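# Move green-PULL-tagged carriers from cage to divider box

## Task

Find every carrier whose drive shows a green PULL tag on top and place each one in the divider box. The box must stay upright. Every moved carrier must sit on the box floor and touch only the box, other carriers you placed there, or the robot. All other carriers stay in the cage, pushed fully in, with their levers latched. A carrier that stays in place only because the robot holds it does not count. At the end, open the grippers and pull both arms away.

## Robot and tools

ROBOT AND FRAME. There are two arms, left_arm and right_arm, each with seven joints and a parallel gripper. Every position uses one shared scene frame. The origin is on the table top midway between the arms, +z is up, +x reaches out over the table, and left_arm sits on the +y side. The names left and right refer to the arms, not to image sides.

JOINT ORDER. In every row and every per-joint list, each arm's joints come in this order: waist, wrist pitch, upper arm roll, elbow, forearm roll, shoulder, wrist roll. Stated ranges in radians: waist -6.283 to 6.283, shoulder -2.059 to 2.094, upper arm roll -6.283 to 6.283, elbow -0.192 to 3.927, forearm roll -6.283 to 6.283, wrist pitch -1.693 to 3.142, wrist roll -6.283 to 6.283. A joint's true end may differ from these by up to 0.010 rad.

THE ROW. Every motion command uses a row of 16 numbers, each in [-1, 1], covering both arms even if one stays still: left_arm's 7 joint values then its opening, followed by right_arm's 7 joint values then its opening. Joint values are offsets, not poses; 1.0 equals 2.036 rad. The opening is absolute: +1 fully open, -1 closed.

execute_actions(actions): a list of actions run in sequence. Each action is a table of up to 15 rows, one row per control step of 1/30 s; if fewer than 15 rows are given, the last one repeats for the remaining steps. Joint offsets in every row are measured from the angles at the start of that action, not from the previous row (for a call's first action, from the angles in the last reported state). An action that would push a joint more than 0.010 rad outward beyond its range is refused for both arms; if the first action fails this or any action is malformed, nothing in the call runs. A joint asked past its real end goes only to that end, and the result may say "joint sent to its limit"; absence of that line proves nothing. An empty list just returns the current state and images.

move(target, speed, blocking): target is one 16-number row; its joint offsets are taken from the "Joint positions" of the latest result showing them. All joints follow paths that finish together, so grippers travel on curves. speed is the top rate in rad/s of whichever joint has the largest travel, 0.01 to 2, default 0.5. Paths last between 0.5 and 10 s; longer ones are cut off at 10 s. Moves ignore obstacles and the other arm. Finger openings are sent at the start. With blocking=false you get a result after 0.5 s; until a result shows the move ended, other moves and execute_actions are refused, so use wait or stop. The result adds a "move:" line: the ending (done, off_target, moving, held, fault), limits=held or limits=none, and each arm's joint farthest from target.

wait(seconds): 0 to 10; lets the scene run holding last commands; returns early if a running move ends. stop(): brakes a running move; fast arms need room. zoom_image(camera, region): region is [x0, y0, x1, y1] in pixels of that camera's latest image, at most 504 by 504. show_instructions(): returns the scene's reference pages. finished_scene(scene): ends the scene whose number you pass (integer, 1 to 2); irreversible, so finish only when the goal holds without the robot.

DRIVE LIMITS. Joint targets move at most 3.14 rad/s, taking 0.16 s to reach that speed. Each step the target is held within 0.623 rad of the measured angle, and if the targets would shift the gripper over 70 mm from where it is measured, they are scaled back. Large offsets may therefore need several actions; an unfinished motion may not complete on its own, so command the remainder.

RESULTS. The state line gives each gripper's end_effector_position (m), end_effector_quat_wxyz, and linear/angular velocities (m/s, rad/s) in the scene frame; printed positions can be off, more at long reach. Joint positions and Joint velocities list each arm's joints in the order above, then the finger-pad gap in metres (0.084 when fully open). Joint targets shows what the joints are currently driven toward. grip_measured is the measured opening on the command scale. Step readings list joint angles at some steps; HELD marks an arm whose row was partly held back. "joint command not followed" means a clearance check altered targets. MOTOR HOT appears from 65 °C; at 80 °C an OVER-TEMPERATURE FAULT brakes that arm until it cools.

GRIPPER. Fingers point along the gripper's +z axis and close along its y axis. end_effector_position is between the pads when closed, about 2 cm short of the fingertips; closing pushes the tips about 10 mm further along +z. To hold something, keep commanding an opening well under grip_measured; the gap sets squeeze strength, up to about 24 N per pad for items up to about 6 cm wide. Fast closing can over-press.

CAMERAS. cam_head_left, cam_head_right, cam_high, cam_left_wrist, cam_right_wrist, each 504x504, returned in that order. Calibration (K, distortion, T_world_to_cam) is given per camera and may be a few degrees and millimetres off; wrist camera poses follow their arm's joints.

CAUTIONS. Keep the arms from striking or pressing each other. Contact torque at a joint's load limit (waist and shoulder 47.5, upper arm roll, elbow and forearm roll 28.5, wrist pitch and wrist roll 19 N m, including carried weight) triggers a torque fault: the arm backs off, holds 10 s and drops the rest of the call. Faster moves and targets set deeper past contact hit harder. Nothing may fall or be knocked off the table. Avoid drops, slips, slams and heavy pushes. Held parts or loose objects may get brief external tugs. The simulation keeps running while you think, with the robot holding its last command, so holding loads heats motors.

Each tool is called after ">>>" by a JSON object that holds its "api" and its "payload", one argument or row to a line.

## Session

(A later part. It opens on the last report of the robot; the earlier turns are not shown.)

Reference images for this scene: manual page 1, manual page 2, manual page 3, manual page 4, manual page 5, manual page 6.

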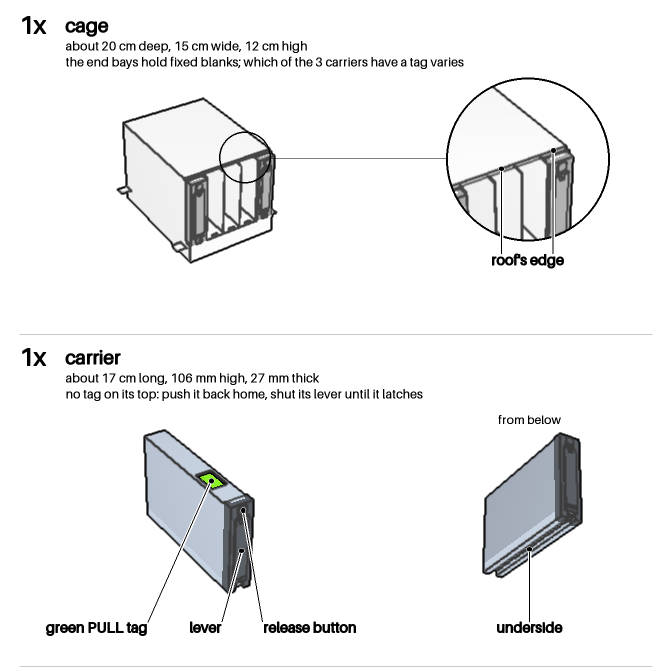

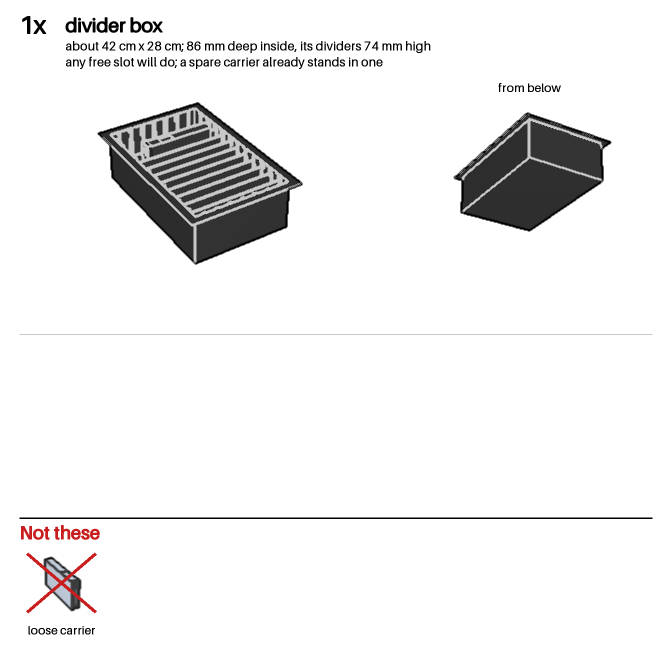

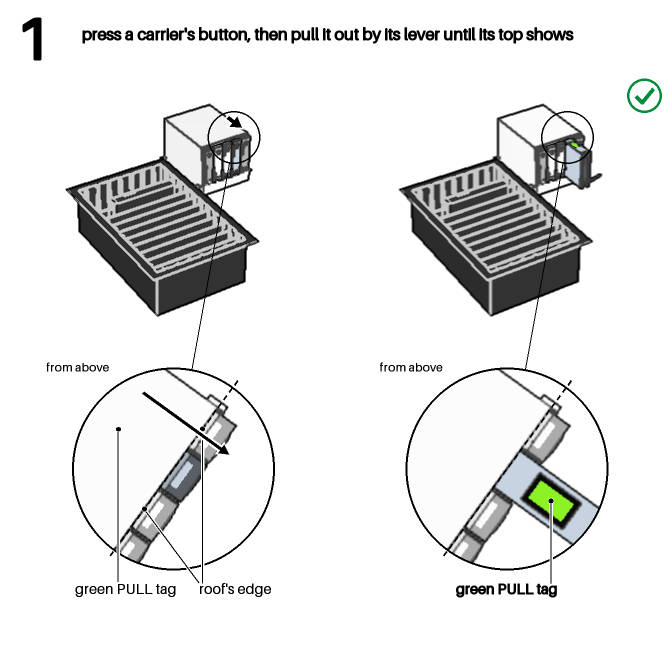

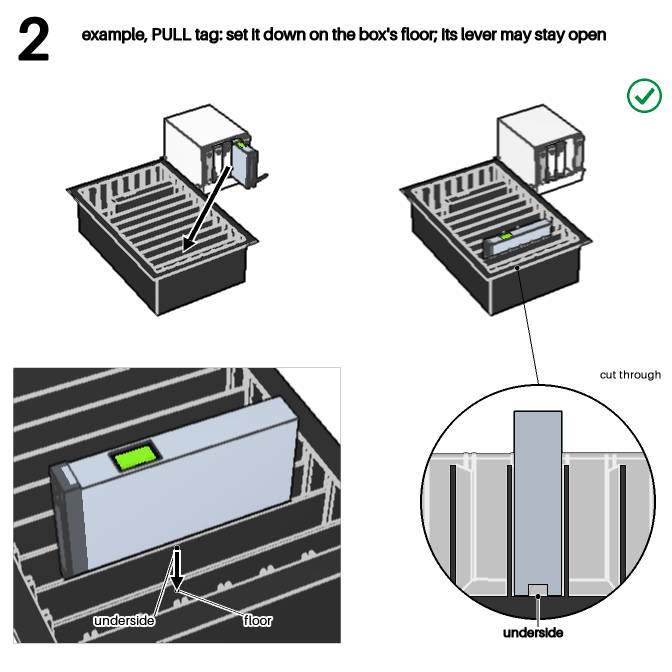

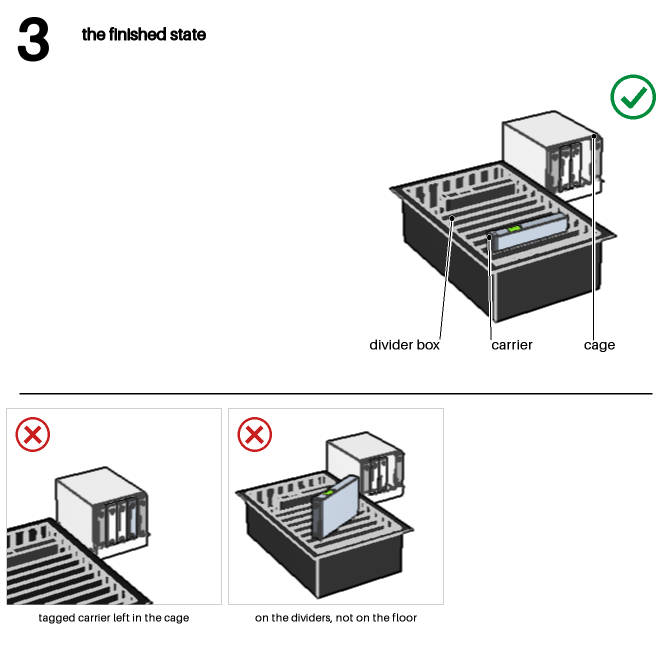

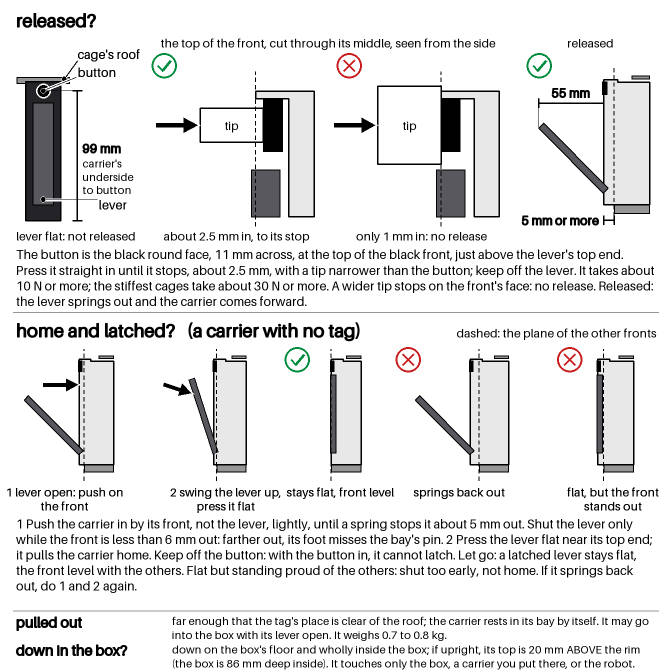

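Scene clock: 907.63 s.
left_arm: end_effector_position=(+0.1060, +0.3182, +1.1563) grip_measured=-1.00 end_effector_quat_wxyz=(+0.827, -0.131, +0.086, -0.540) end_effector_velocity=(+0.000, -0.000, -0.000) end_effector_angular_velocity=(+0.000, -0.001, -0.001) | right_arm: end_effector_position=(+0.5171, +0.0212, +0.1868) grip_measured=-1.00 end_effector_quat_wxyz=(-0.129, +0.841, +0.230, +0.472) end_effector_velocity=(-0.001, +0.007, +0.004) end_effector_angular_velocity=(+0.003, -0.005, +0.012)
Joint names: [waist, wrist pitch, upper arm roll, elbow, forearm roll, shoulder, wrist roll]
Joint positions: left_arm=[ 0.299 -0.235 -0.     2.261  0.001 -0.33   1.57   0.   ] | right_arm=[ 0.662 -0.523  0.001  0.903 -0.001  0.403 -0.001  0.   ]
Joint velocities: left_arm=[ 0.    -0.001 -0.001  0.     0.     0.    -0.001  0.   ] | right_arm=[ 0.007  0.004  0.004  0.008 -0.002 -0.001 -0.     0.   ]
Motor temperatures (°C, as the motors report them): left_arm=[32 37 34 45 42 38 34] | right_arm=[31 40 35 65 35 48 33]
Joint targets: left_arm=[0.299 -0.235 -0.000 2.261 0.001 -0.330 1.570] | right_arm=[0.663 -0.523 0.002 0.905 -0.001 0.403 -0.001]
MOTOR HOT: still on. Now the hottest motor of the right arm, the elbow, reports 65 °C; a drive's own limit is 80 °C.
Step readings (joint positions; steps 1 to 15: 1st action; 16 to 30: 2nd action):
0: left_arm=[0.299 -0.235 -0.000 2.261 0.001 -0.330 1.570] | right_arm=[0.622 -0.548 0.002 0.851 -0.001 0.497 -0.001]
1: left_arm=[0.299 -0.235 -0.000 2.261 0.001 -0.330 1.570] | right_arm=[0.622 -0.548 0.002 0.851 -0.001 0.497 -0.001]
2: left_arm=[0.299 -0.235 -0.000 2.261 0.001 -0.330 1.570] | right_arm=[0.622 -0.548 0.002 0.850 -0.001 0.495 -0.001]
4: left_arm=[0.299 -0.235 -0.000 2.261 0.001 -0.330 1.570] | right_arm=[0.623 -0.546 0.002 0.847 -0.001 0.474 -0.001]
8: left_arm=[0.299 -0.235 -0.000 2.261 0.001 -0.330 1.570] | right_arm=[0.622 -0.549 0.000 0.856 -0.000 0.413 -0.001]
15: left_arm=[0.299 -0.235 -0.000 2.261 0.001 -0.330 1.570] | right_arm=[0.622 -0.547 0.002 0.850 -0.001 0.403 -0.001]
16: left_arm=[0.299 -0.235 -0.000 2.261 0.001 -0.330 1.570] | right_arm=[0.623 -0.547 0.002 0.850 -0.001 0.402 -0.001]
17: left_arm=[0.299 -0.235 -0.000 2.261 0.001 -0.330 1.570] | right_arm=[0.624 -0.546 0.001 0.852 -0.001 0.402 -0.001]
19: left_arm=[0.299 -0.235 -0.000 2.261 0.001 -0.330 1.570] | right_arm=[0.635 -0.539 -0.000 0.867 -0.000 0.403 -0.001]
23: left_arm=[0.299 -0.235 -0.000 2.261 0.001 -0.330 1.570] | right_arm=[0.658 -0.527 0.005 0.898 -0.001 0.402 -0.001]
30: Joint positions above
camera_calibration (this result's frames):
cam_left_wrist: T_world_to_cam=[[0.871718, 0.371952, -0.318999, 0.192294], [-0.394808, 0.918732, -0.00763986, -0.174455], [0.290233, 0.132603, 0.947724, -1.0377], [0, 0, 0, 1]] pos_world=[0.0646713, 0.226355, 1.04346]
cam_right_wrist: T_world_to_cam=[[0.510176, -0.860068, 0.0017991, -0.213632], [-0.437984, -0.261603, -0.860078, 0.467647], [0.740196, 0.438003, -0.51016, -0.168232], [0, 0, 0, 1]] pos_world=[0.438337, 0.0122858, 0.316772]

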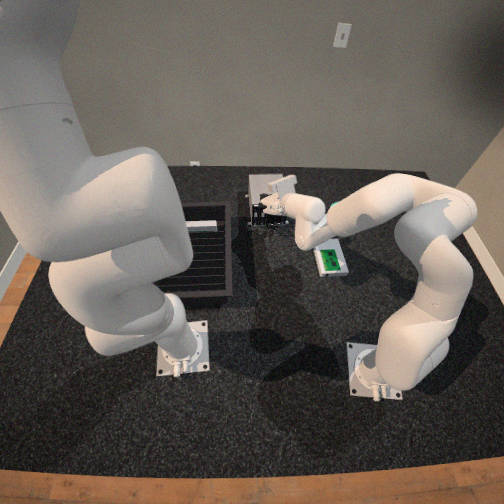

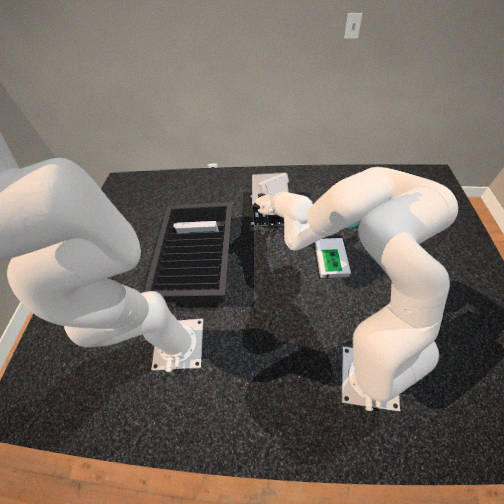

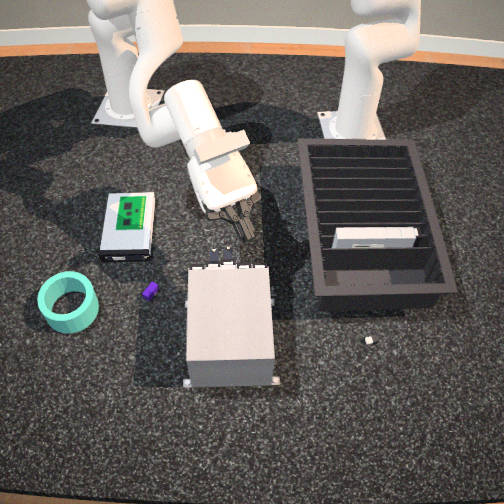

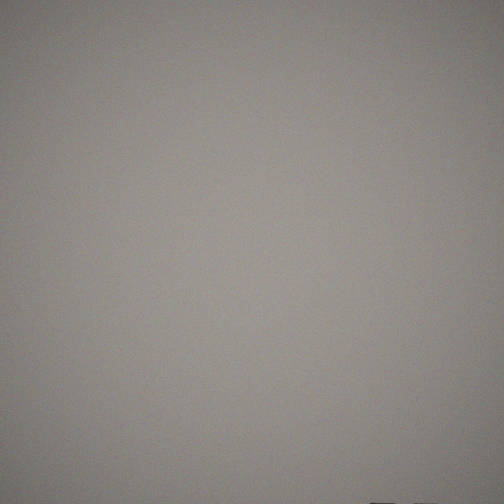

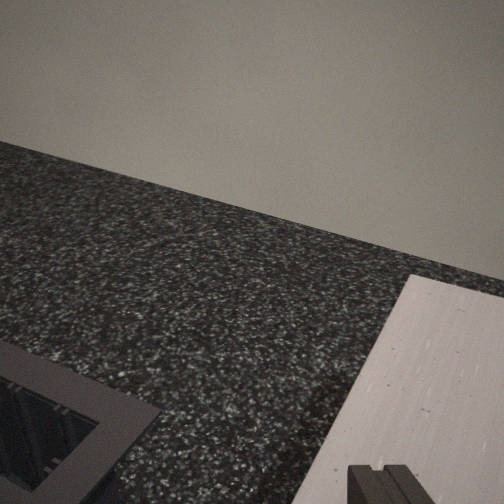

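>>> {"api": "move", "payload": {
  "target": [0,0,0,0,0,0,0,-1,0,0,0,0.001,0,0.0587,0,-1],
  "speed": 0.25
}}

>>> {"api": "move", "payload": {
  "target": [0,0,0,0,0,0,0,-1,-0.0046,0.012,0,0.0243,0,0.0123,0,-1],
  "speed": 0.1
}}

>>> {"api": "zoom_image", "payload": {
  "camera": "cam_right_wrist",
  "region": [280,360,504,504]
}}

Scene clock: 913.43 s.
left_arm: end_effector_position=(+0.1060, +0.3182, +1.1563) grip_measured=-1.00 end_effector_quat_wxyz=(+0.827, -0.131, +0.086, -0.540) end_effector_velocity=(-0.000, -0.000, +0.000) end_effector_angular_velocity=(+0.001, -0.001, -0.000) | right_arm: end_effector_position=(+0.5057, +0.0145, +0.1113) grip_measured=-1.00 end_effector_quat_wxyz=(-0.116, +0.867, +0.237, +0.423) end_effector_velocity=(-0.001, -0.002, -0.004) end_effector_angular_velocity=(-0.002, +0.006, -0.003)
Joint names: [waist, wrist pitch, upper arm roll, elbow, forearm roll, shoulder, wrist roll]
Joint positions: left_arm=[ 0.299 -0.235 -0.     2.261  0.001 -0.33   1.57   0.   ] | right_arm=[ 0.662 -0.523  0.001  0.906 -0.001  0.522 -0.001  0.   ]
Joint velocities: left_arm=[ 0.001 -0.001 -0.     0.     0.    -0.    -0.     0.   ] | right_arm=[-0.    -0.    -0.    -0.002  0.002  0.005  0.001  0.   ]
Motor temperatures (°C, as the motors report them): left_arm=[32 37 34 45 42 38 34] | right_arm=[31 40 35 64 35 48 33]
Joint targets: left_arm=[0.299 -0.235 -0.000 2.261 0.001 -0.330 1.570] | right_arm=[0.662 -0.523 0.001 0.905 -0.001 0.522 -0.001]
MOTOR HOT: still on. Now the hottest motor of the right arm, the elbow, reports 64 °C; a drive's own limit is 80 °C.
move: done; limits=none; left_arm: farthest joint: the waist, 0.000 radians from its target (0.000 radians at the start); right_arm: farthest joint: the shoulder, 0.001 radians from its target (0.120 radians at the start)
camera_calibration (this result's frames):
cam_left_wrist: T_world_to_cam=[[0.871718, 0.371952, -0.318999, 0.192294], [-0.394808, 0.918732, -0.00763988, -0.174455], [0.290233, 0.132603, 0.947724, -1.0377], [0, 0, 0, 1]] pos_world=[0.0646713, 0.226355, 1.04346]
cam_right_wrist: T_world_to_cam=[[0.510338, -0.859973, 0.0014245, -0.213496], [-0.52112, -0.310567, -0.794973, 0.431532], [0.684098, 0.404963, -0.606643, -0.155758], [0, 0, 0, 1]] pos_world=[0.440389, 0.0134956, 0.248871]

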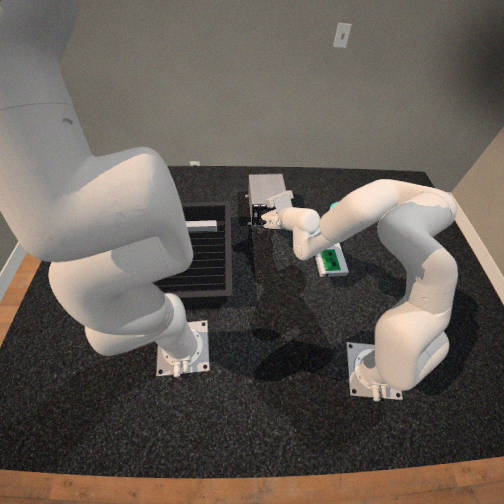

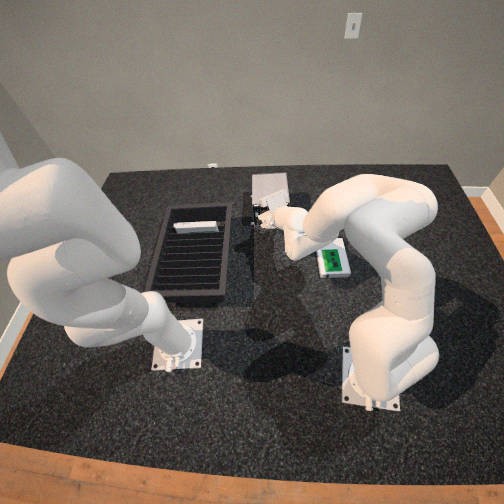

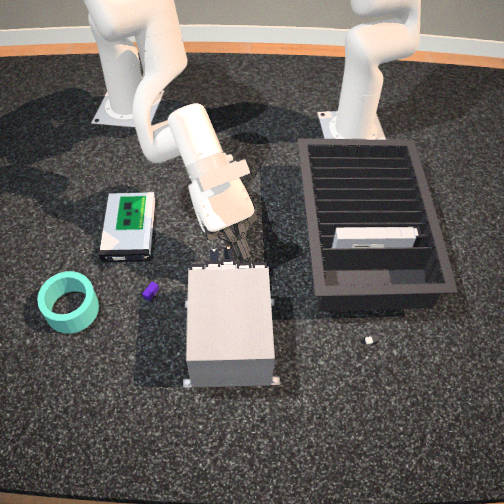

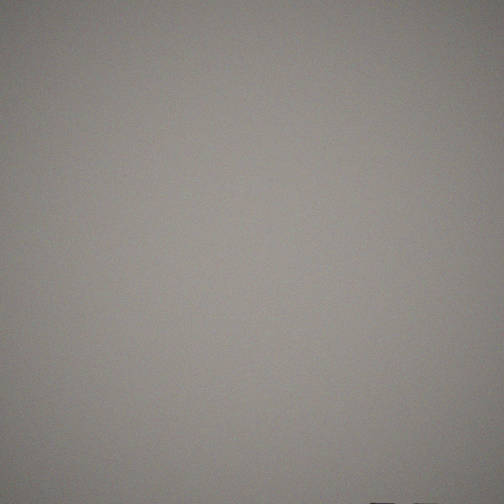

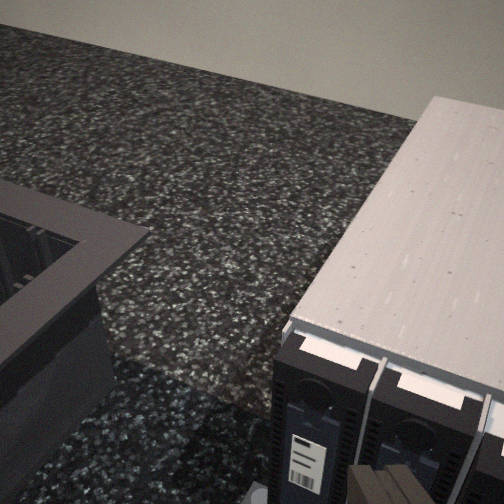

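Scene clock: 914.40 s.
left_arm: end_effector_position=(+0.1060, +0.3182, +1.1563) grip_measured=-1.00 end_effector_quat_wxyz=(+0.827, -0.131, +0.086, -0.540) end_effector_velocity=(-0.000, +0.001, -0.000) end_effector_angular_velocity=(-0.001, -0.000, +0.003) | right_arm: end_effector_position=(+0.5184, +0.0166, +0.1103) grip_measured=-1.00 end_effector_quat_wxyz=(-0.114, +0.868, +0.234, +0.422) end_effector_velocity=(+0.002, -0.001, +0.001) end_effector_angular_velocity=(-0.000, -0.002, -0.002)
Joint names: [waist, wrist pitch, upper arm roll, elbow, forearm roll, shoulder, wrist roll]
Joint positions: left_arm=[ 0.299 -0.235 -0.     2.261  0.001 -0.33   1.57   0.   ] | right_arm=[ 0.653 -0.498  0.003  0.954 -0.001  0.547 -0.001  0.   ]
Joint velocities: left_arm=[ 0.     0.     0.003 -0.    -0.     0.     0.     0.   ] | right_arm=[-0.001  0.001 -0.002  0.004 -0.     0.001 -0.001  0.   ]
Motor temperatures (°C, as the motors report them): left_arm=[32 37 34 45 42 38 34] | right_arm=[31 40 35 64 35 48 33]
Joint targets: left_arm=[0.299 -0.235 -0.000 2.261 0.001 -0.330 1.570] | right_arm=[0.652 -0.499 0.001 0.955 -0.001 0.547 -0.001]
MOTOR HOT: still on. Now the hottest motor of the right arm, the elbow, reports 64 °C; a drive's own limit is 80 °C.
move: done; limits=none; left_arm: farthest joint: the waist, 0.000 radians from its target (0.000 radians at the start); right_arm: farthest joint: the upper arm roll, 0.002 radians from its target (0.000 radians at the start)
camera_calibration (this result's frames):
cam_left_wrist: T_world_to_cam=[[0.871718, 0.371952, -0.318999, 0.192294], [-0.394808, 0.918732, -0.00763991, -0.174455], [0.290233, 0.132603, 0.947724, -1.0377], [0, 0, 0, 1]] pos_world=[0.0646713, 0.226355, 1.04346]
cam_right_wrist: T_world_to_cam=[[0.504294, -0.863532, 0.000920531, -0.214894], [-0.525225, -0.307572, -0.793435, 0.439889], [0.685439, 0.399641, -0.608655, -0.166241], [0, 0, 0, 1]] pos_world=[0.453359, 0.0161665, 0.248037]

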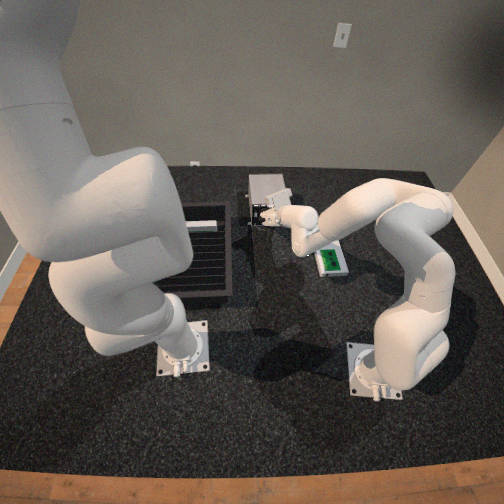

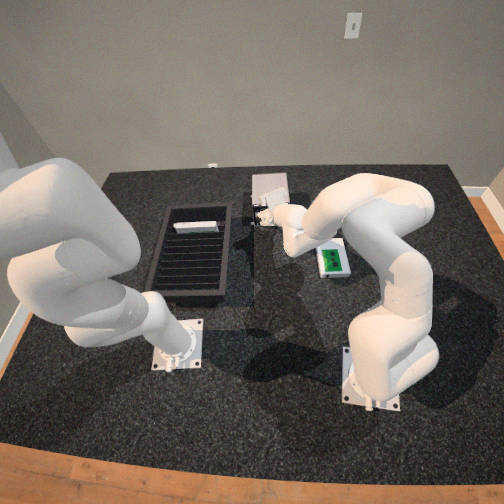

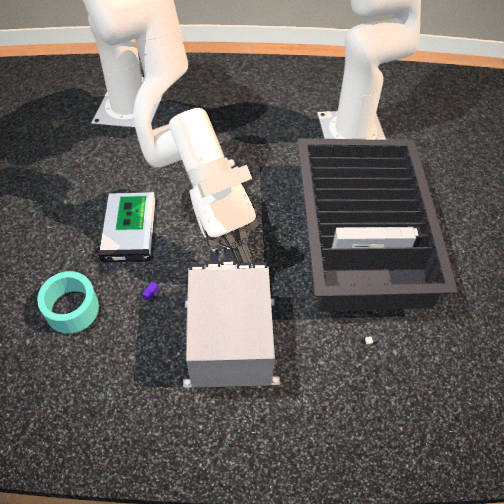

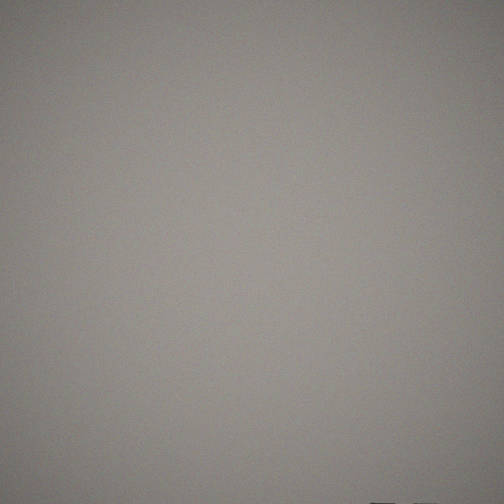

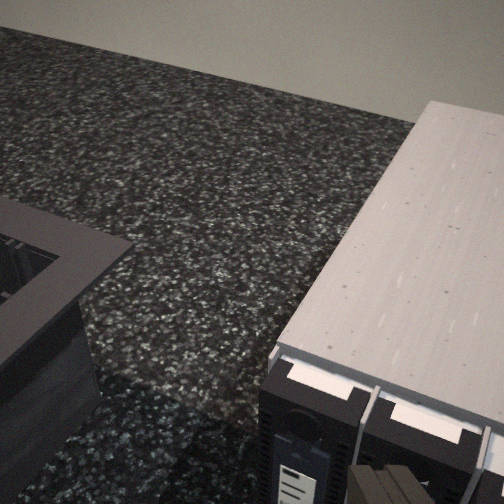

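Region (280, 360, 504, 504) of cam_right_wrist's 504x504 image, scaled by 2.250, with more detail than that image has; it fills the top 324 rows of this view, and the rest is white.

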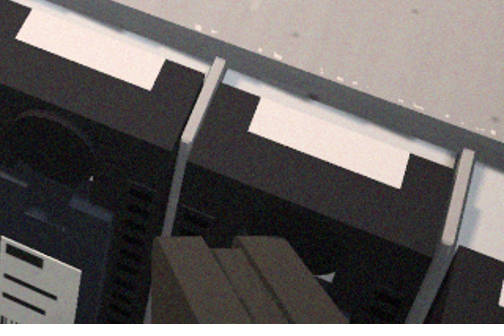

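>>> {"api": "move", "payload": {
  "target": [0,0,0,0,0,0,0,-1,-0.0016,-0.0010,0,-0.0013,0,-0.0009,0,-1],
  "speed": 0.02
}}

>>> {"api": "move", "payload": {
  "target": [0,0,0,0,0,0,0,-1,-0.003,0.0063,0,0.0125,0,0.006,0,-1],
  "speed": 0.025
}}

>>> {"api": "zoom_image", "payload": {
  "camera": "cam_right_wrist",
  "region": [280,360,504,504]
}}

>>> {"api": "move", "payload": {
  "target": [0,0,0,0,0,0,0,-1,0.0066,-0.0172,0,-0.0349,0,-0.0178,0,-1],
  "speed": 0.15
}}

>>> {"api": "zoom_image", "payload": {
  "camera": "cam_right_wrist",
  "region": [280,330,504,504]
}}

Scene clock: 926.57 s.
left_arm: end_effector_position=(+0.1060, +0.3182, +1.1563) grip_measured=-1.00 end_effector_quat_wxyz=(+0.827, -0.131, +0.086, -0.540) end_effector_velocity=(+0.000, +0.000, -0.000) end_effector_angular_velocity=(-0.000, +0.001, +0.000) | right_arm: end_effector_position=(+0.5195, +0.0144, +0.1115) grip_measured=-1.00 end_effector_quat_wxyz=(-0.113, +0.868, +0.233, +0.423) end_effector_velocity=(-0.002, +0.002, -0.001) end_effector_angular_velocity=(+0.001, +0.002, +0.003)
Joint names: [waist, wrist pitch, upper arm roll, elbow, forearm roll, shoulder, wrist roll]
Joint positions: left_arm=[ 0.299 -0.235 -0.     2.261  0.001 -0.33   1.57   0.   ] | right_arm=[ 0.65  -0.501  0.002  0.952 -0.001  0.545 -0.001  0.   ]
Joint velocities: left_arm=[ 0.     0.    -0.    -0.001  0.    -0.    -0.     0.   ] | right_arm=[ 0.002 -0.     0.002 -0.002  0.001 -0.     0.001  0.   ]
Motor temperatures (°C, as the motors report them): left_arm=[32 37 34 45 42 38 34] | right_arm=[31 41 36 67 35 48 33]
Joint targets: left_arm=[0.299 -0.235 -0.000 2.261 0.001 -0.330 1.570] | right_arm=[0.650 -0.500 0.003 0.951 -0.001 0.545 -0.001]
MOTOR HOT: still on. Now the hottest motor of the right arm, the elbow, reports 67 °C; a drive's own limit is 80 °C.
move: done; limits=none; left_arm: farthest joint: the waist, 0.000 radians from its target (0.000 radians at the start); right_arm: farthest joint: the upper arm roll, 0.001 radians from its target (0.002 radians at the start)
camera_calibration (this result's frames):
cam_left_wrist: T_world_to_cam=[[0.871718, 0.371952, -0.318999, 0.192294], [-0.394808, 0.918732, -0.00763996, -0.174455], [0.290233, 0.132603, 0.947724, -1.0377], [0, 0, 0, 1]] pos_world=[0.0646714, 0.226355, 1.04346]
cam_right_wrist: T_world_to_cam=[[0.501014, -0.865439, 0.00107428, -0.215626], [-0.52446, -0.304604, -0.795084, 0.440451], [0.688424, 0.397784, -0.606499, -0.167186], [0, 0, 0, 1]] pos_world=[0.454125, 0.0140562, 0.249029]

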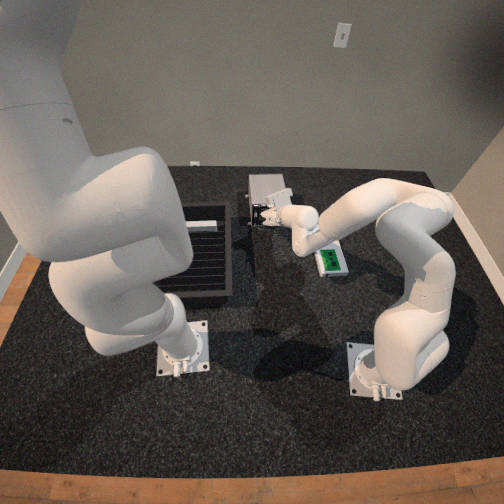

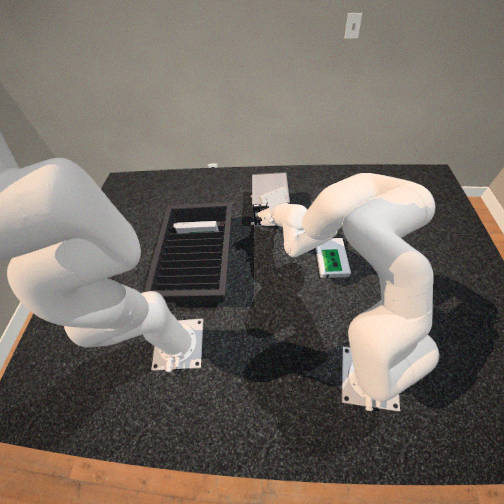

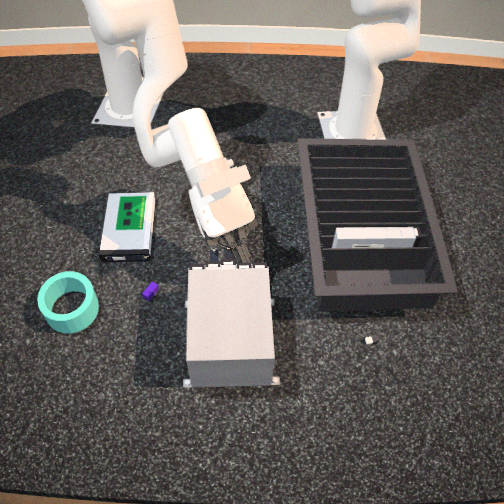

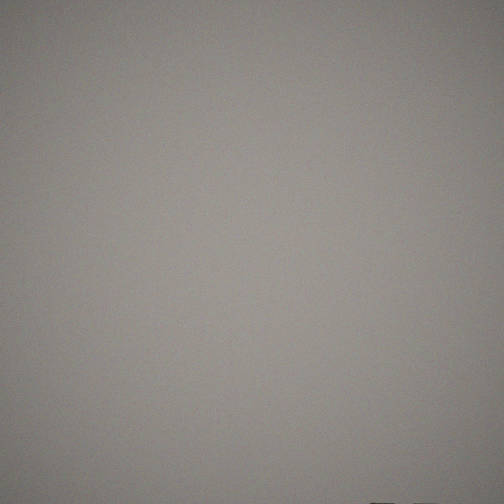

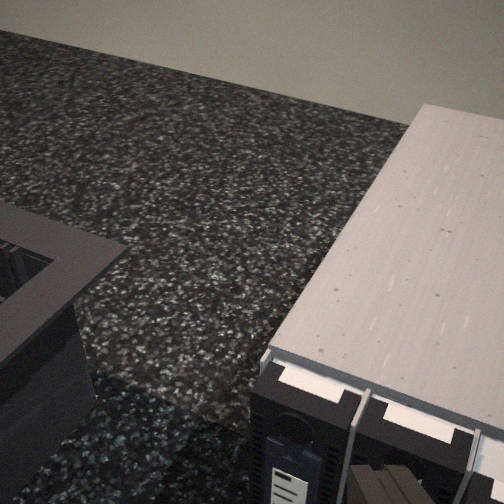

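Scene clock: 927.80 s.
left_arm: end_effector_position=(+0.1060, +0.3182, +1.1563) grip_measured=-1.00 end_effector_quat_wxyz=(+0.827, -0.131, +0.086, -0.540) end_effector_velocity=(+0.000, +0.000, -0.000) end_effector_angular_velocity=(-0.000, +0.001, +0.001) | right_arm: end_effector_position=(+0.5235, +0.0152, +0.1100) grip_measured=-1.00 end_effector_quat_wxyz=(-0.113, +0.869, +0.232, +0.422) end_effector_velocity=(+0.000, -0.002, -0.004) end_effector_angular_velocity=(-0.005, +0.012, -0.003)
Joint names: [waist, wrist pitch, upper arm roll, elbow, forearm roll, shoulder, wrist roll]
Joint positions: left_arm=[ 0.299 -0.235 -0.     2.261  0.001 -0.33   1.57   0.   ] | right_arm=[ 0.645 -0.489  0.005  0.969 -0.002  0.555 -0.001  0.   ]
Joint velocities: left_arm=[ 0.001  0.     0.    -0.     0.    -0.    -0.     0.   ] | right_arm=[-0.005  0.012  0.002  0.002  0.     0.003  0.     0.   ]
Motor temperatures (°C, as the motors report them): left_arm=[32 37 34 45 42 38 34] | right_arm=[31 41 36 67 35 48 33]
Joint targets: left_arm=[0.299 -0.235 -0.000 2.261 0.001 -0.330 1.570] | right_arm=[0.644 -0.488 0.002 0.977 -0.001 0.557 -0.001]
MOTOR HOT: still on. Now the hottest motor of the right arm, the elbow, reports 67 °C; a drive's own limit is 80 °C.
move: done; limits=none; left_arm: farthest joint: the waist, 0.000 radians from its target (0.000 radians at the start); right_arm: farthest joint: the elbow, 0.008 radians from its target (0.026 radians at the start)
camera_calibration (this result's frames):
cam_left_wrist: T_world_to_cam=[[0.871718, 0.371952, -0.318999, 0.192294], [-0.394808, 0.918732, -0.00763992, -0.174455], [0.290233, 0.132603, 0.947724, -1.0377], [0, 0, 0, 1]] pos_world=[0.0646713, 0.226355, 1.04346]
cam_right_wrist: T_world_to_cam=[[0.499381, -0.866382, 0.000166686, -0.21603], [-0.528194, -0.304603, -0.792609, 0.443323], [0.686753, 0.395726, -0.609731, -0.169928], [0, 0, 0, 1]] pos_world=[0.45874, 0.0151176, 0.247807]

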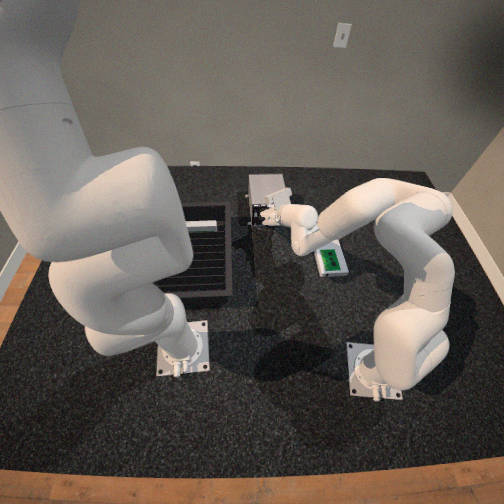

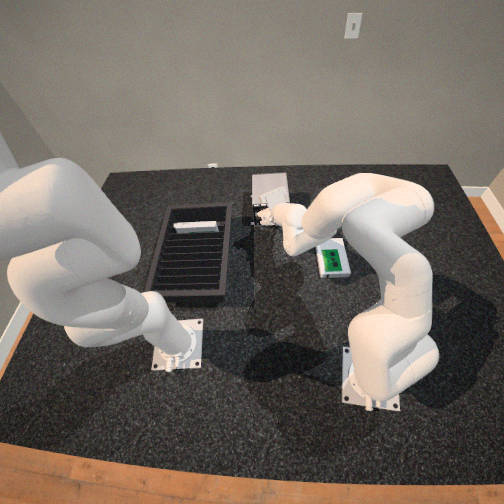

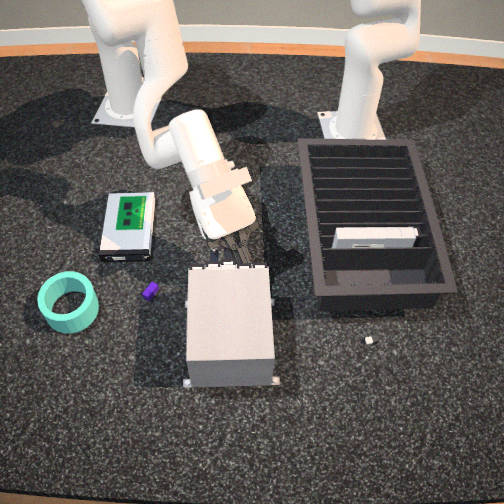

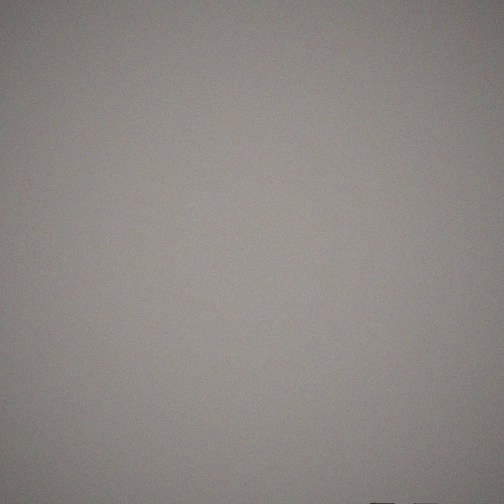

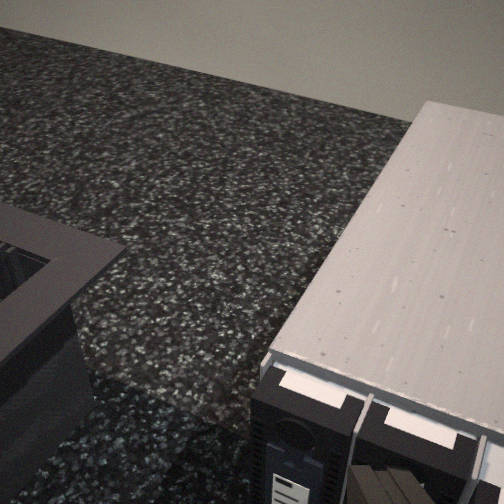

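Region (280, 360, 504, 504) of cam_right_wrist's 504x504 image, scaled by 2.250, with more detail than that image has; it fills the top 324 rows of this view, and the rest is white.

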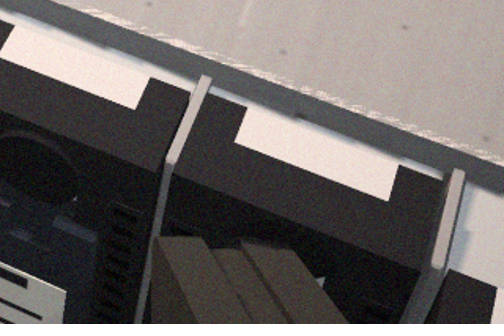

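Scene clock: 928.80 s.
left_arm: end_effector_position=(+0.1060, +0.3182, +1.1563) grip_measured=-1.00 end_effector_quat_wxyz=(+0.827, -0.131, +0.086, -0.540) end_effector_velocity=(-0.000, -0.000, +0.000) end_effector_angular_velocity=(+0.001, +0.000, +0.001) | right_arm: end_effector_position=(+0.5063, +0.0099, +0.1111) grip_measured=-1.00 end_effector_quat_wxyz=(-0.114, +0.868, +0.235, +0.423) end_effector_velocity=(-0.004, +0.004, -0.002) end_effector_angular_velocity=(-0.002, +0.004, +0.011)
Joint names: [waist, wrist pitch, upper arm roll, elbow, forearm roll, shoulder, wrist roll]
Joint positions: left_arm=[ 0.299 -0.235 -0.     2.261  0.001 -0.33   1.57   0.   ] | right_arm=[ 0.656 -0.525  0.     0.899 -0.     0.518 -0.001  0.   ]
Joint velocities: left_arm=[ 0.     0.    -0.001  0.     0.     0.     0.001  0.   ] | right_arm=[ 0.004  0.     0.004 -0.004 -0.003  0.    -0.001  0.   ]
Motor temperatures (°C, as the motors report them): left_arm=[32 37 34 45 42 38 34] | right_arm=[31 41 36 67 35 48 33]
Joint targets: left_arm=[0.299 -0.235 -0.000 2.261 0.001 -0.330 1.570] | right_arm=[0.659 -0.524 0.005 0.898 -0.002 0.519 -0.001]
MOTOR HOT: still on. Now the hottest motor of the right arm, the elbow, reports 67 °C; a drive's own limit is 80 °C.
move: done; limits=none; left_arm: farthest joint: the waist, 0.000 radians from its target (0.000 radians at the start); right_arm: farthest joint: the upper arm roll, 0.005 radians from its target (0.000 radians at the start)
camera_calibration (this result's frames):
cam_left_wrist: T_world_to_cam=[[0.871717, 0.371952, -0.318999, 0.192294], [-0.394808, 0.918732, -0.00763985, -0.174455], [0.290233, 0.132603, 0.947724, -1.0377], [0, 0, 0, 1]] pos_world=[0.0646714, 0.226355, 1.04346]
cam_right_wrist: T_world_to_cam=[[0.504545, -0.863384, 0.00180521, -0.214816], [-0.523913, -0.307825, -0.794203, 0.431503], [0.686258, 0.399765, -0.60765, -0.155307], [0, 0, 0, 1]] pos_world=[0.441035, 0.00944551, 0.248717]

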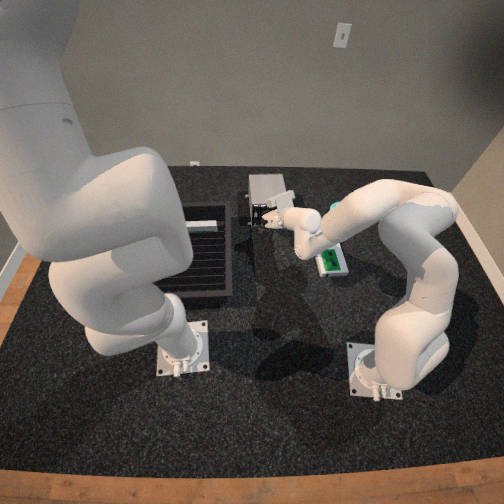

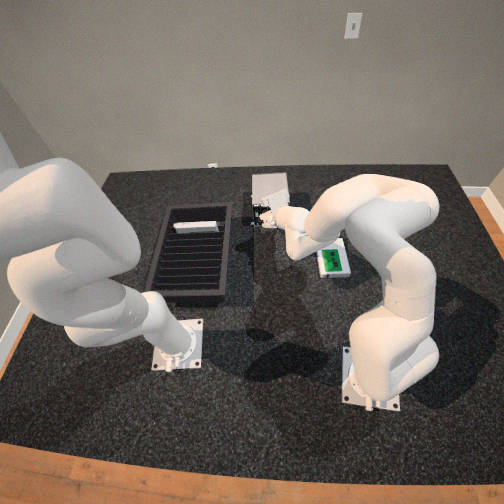

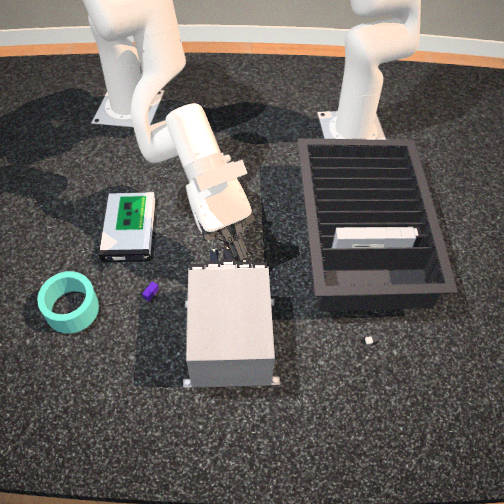

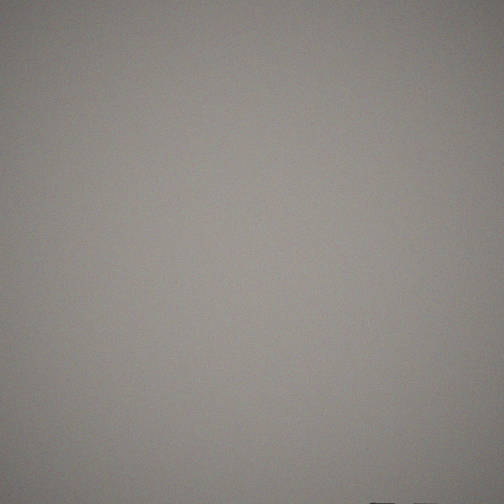

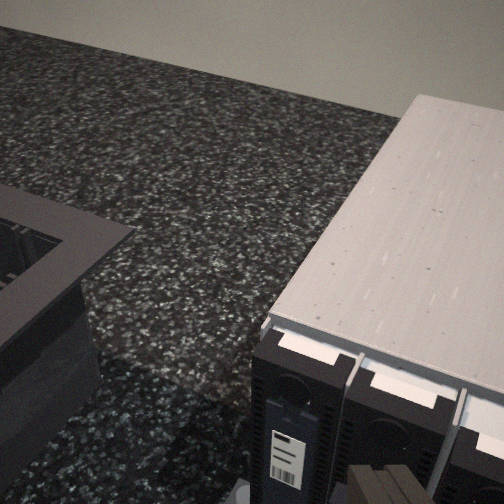

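Region (280, 330, 504, 504) of cam_right_wrist's 504x504 image, scaled by 2.250, with more detail than that image has.

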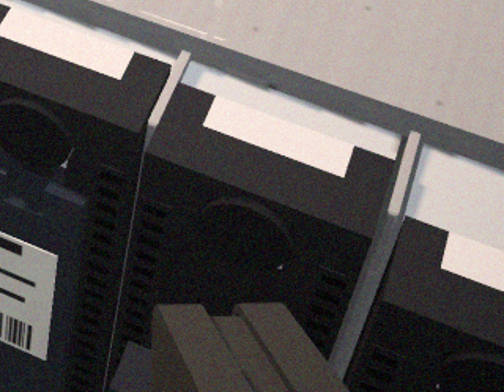

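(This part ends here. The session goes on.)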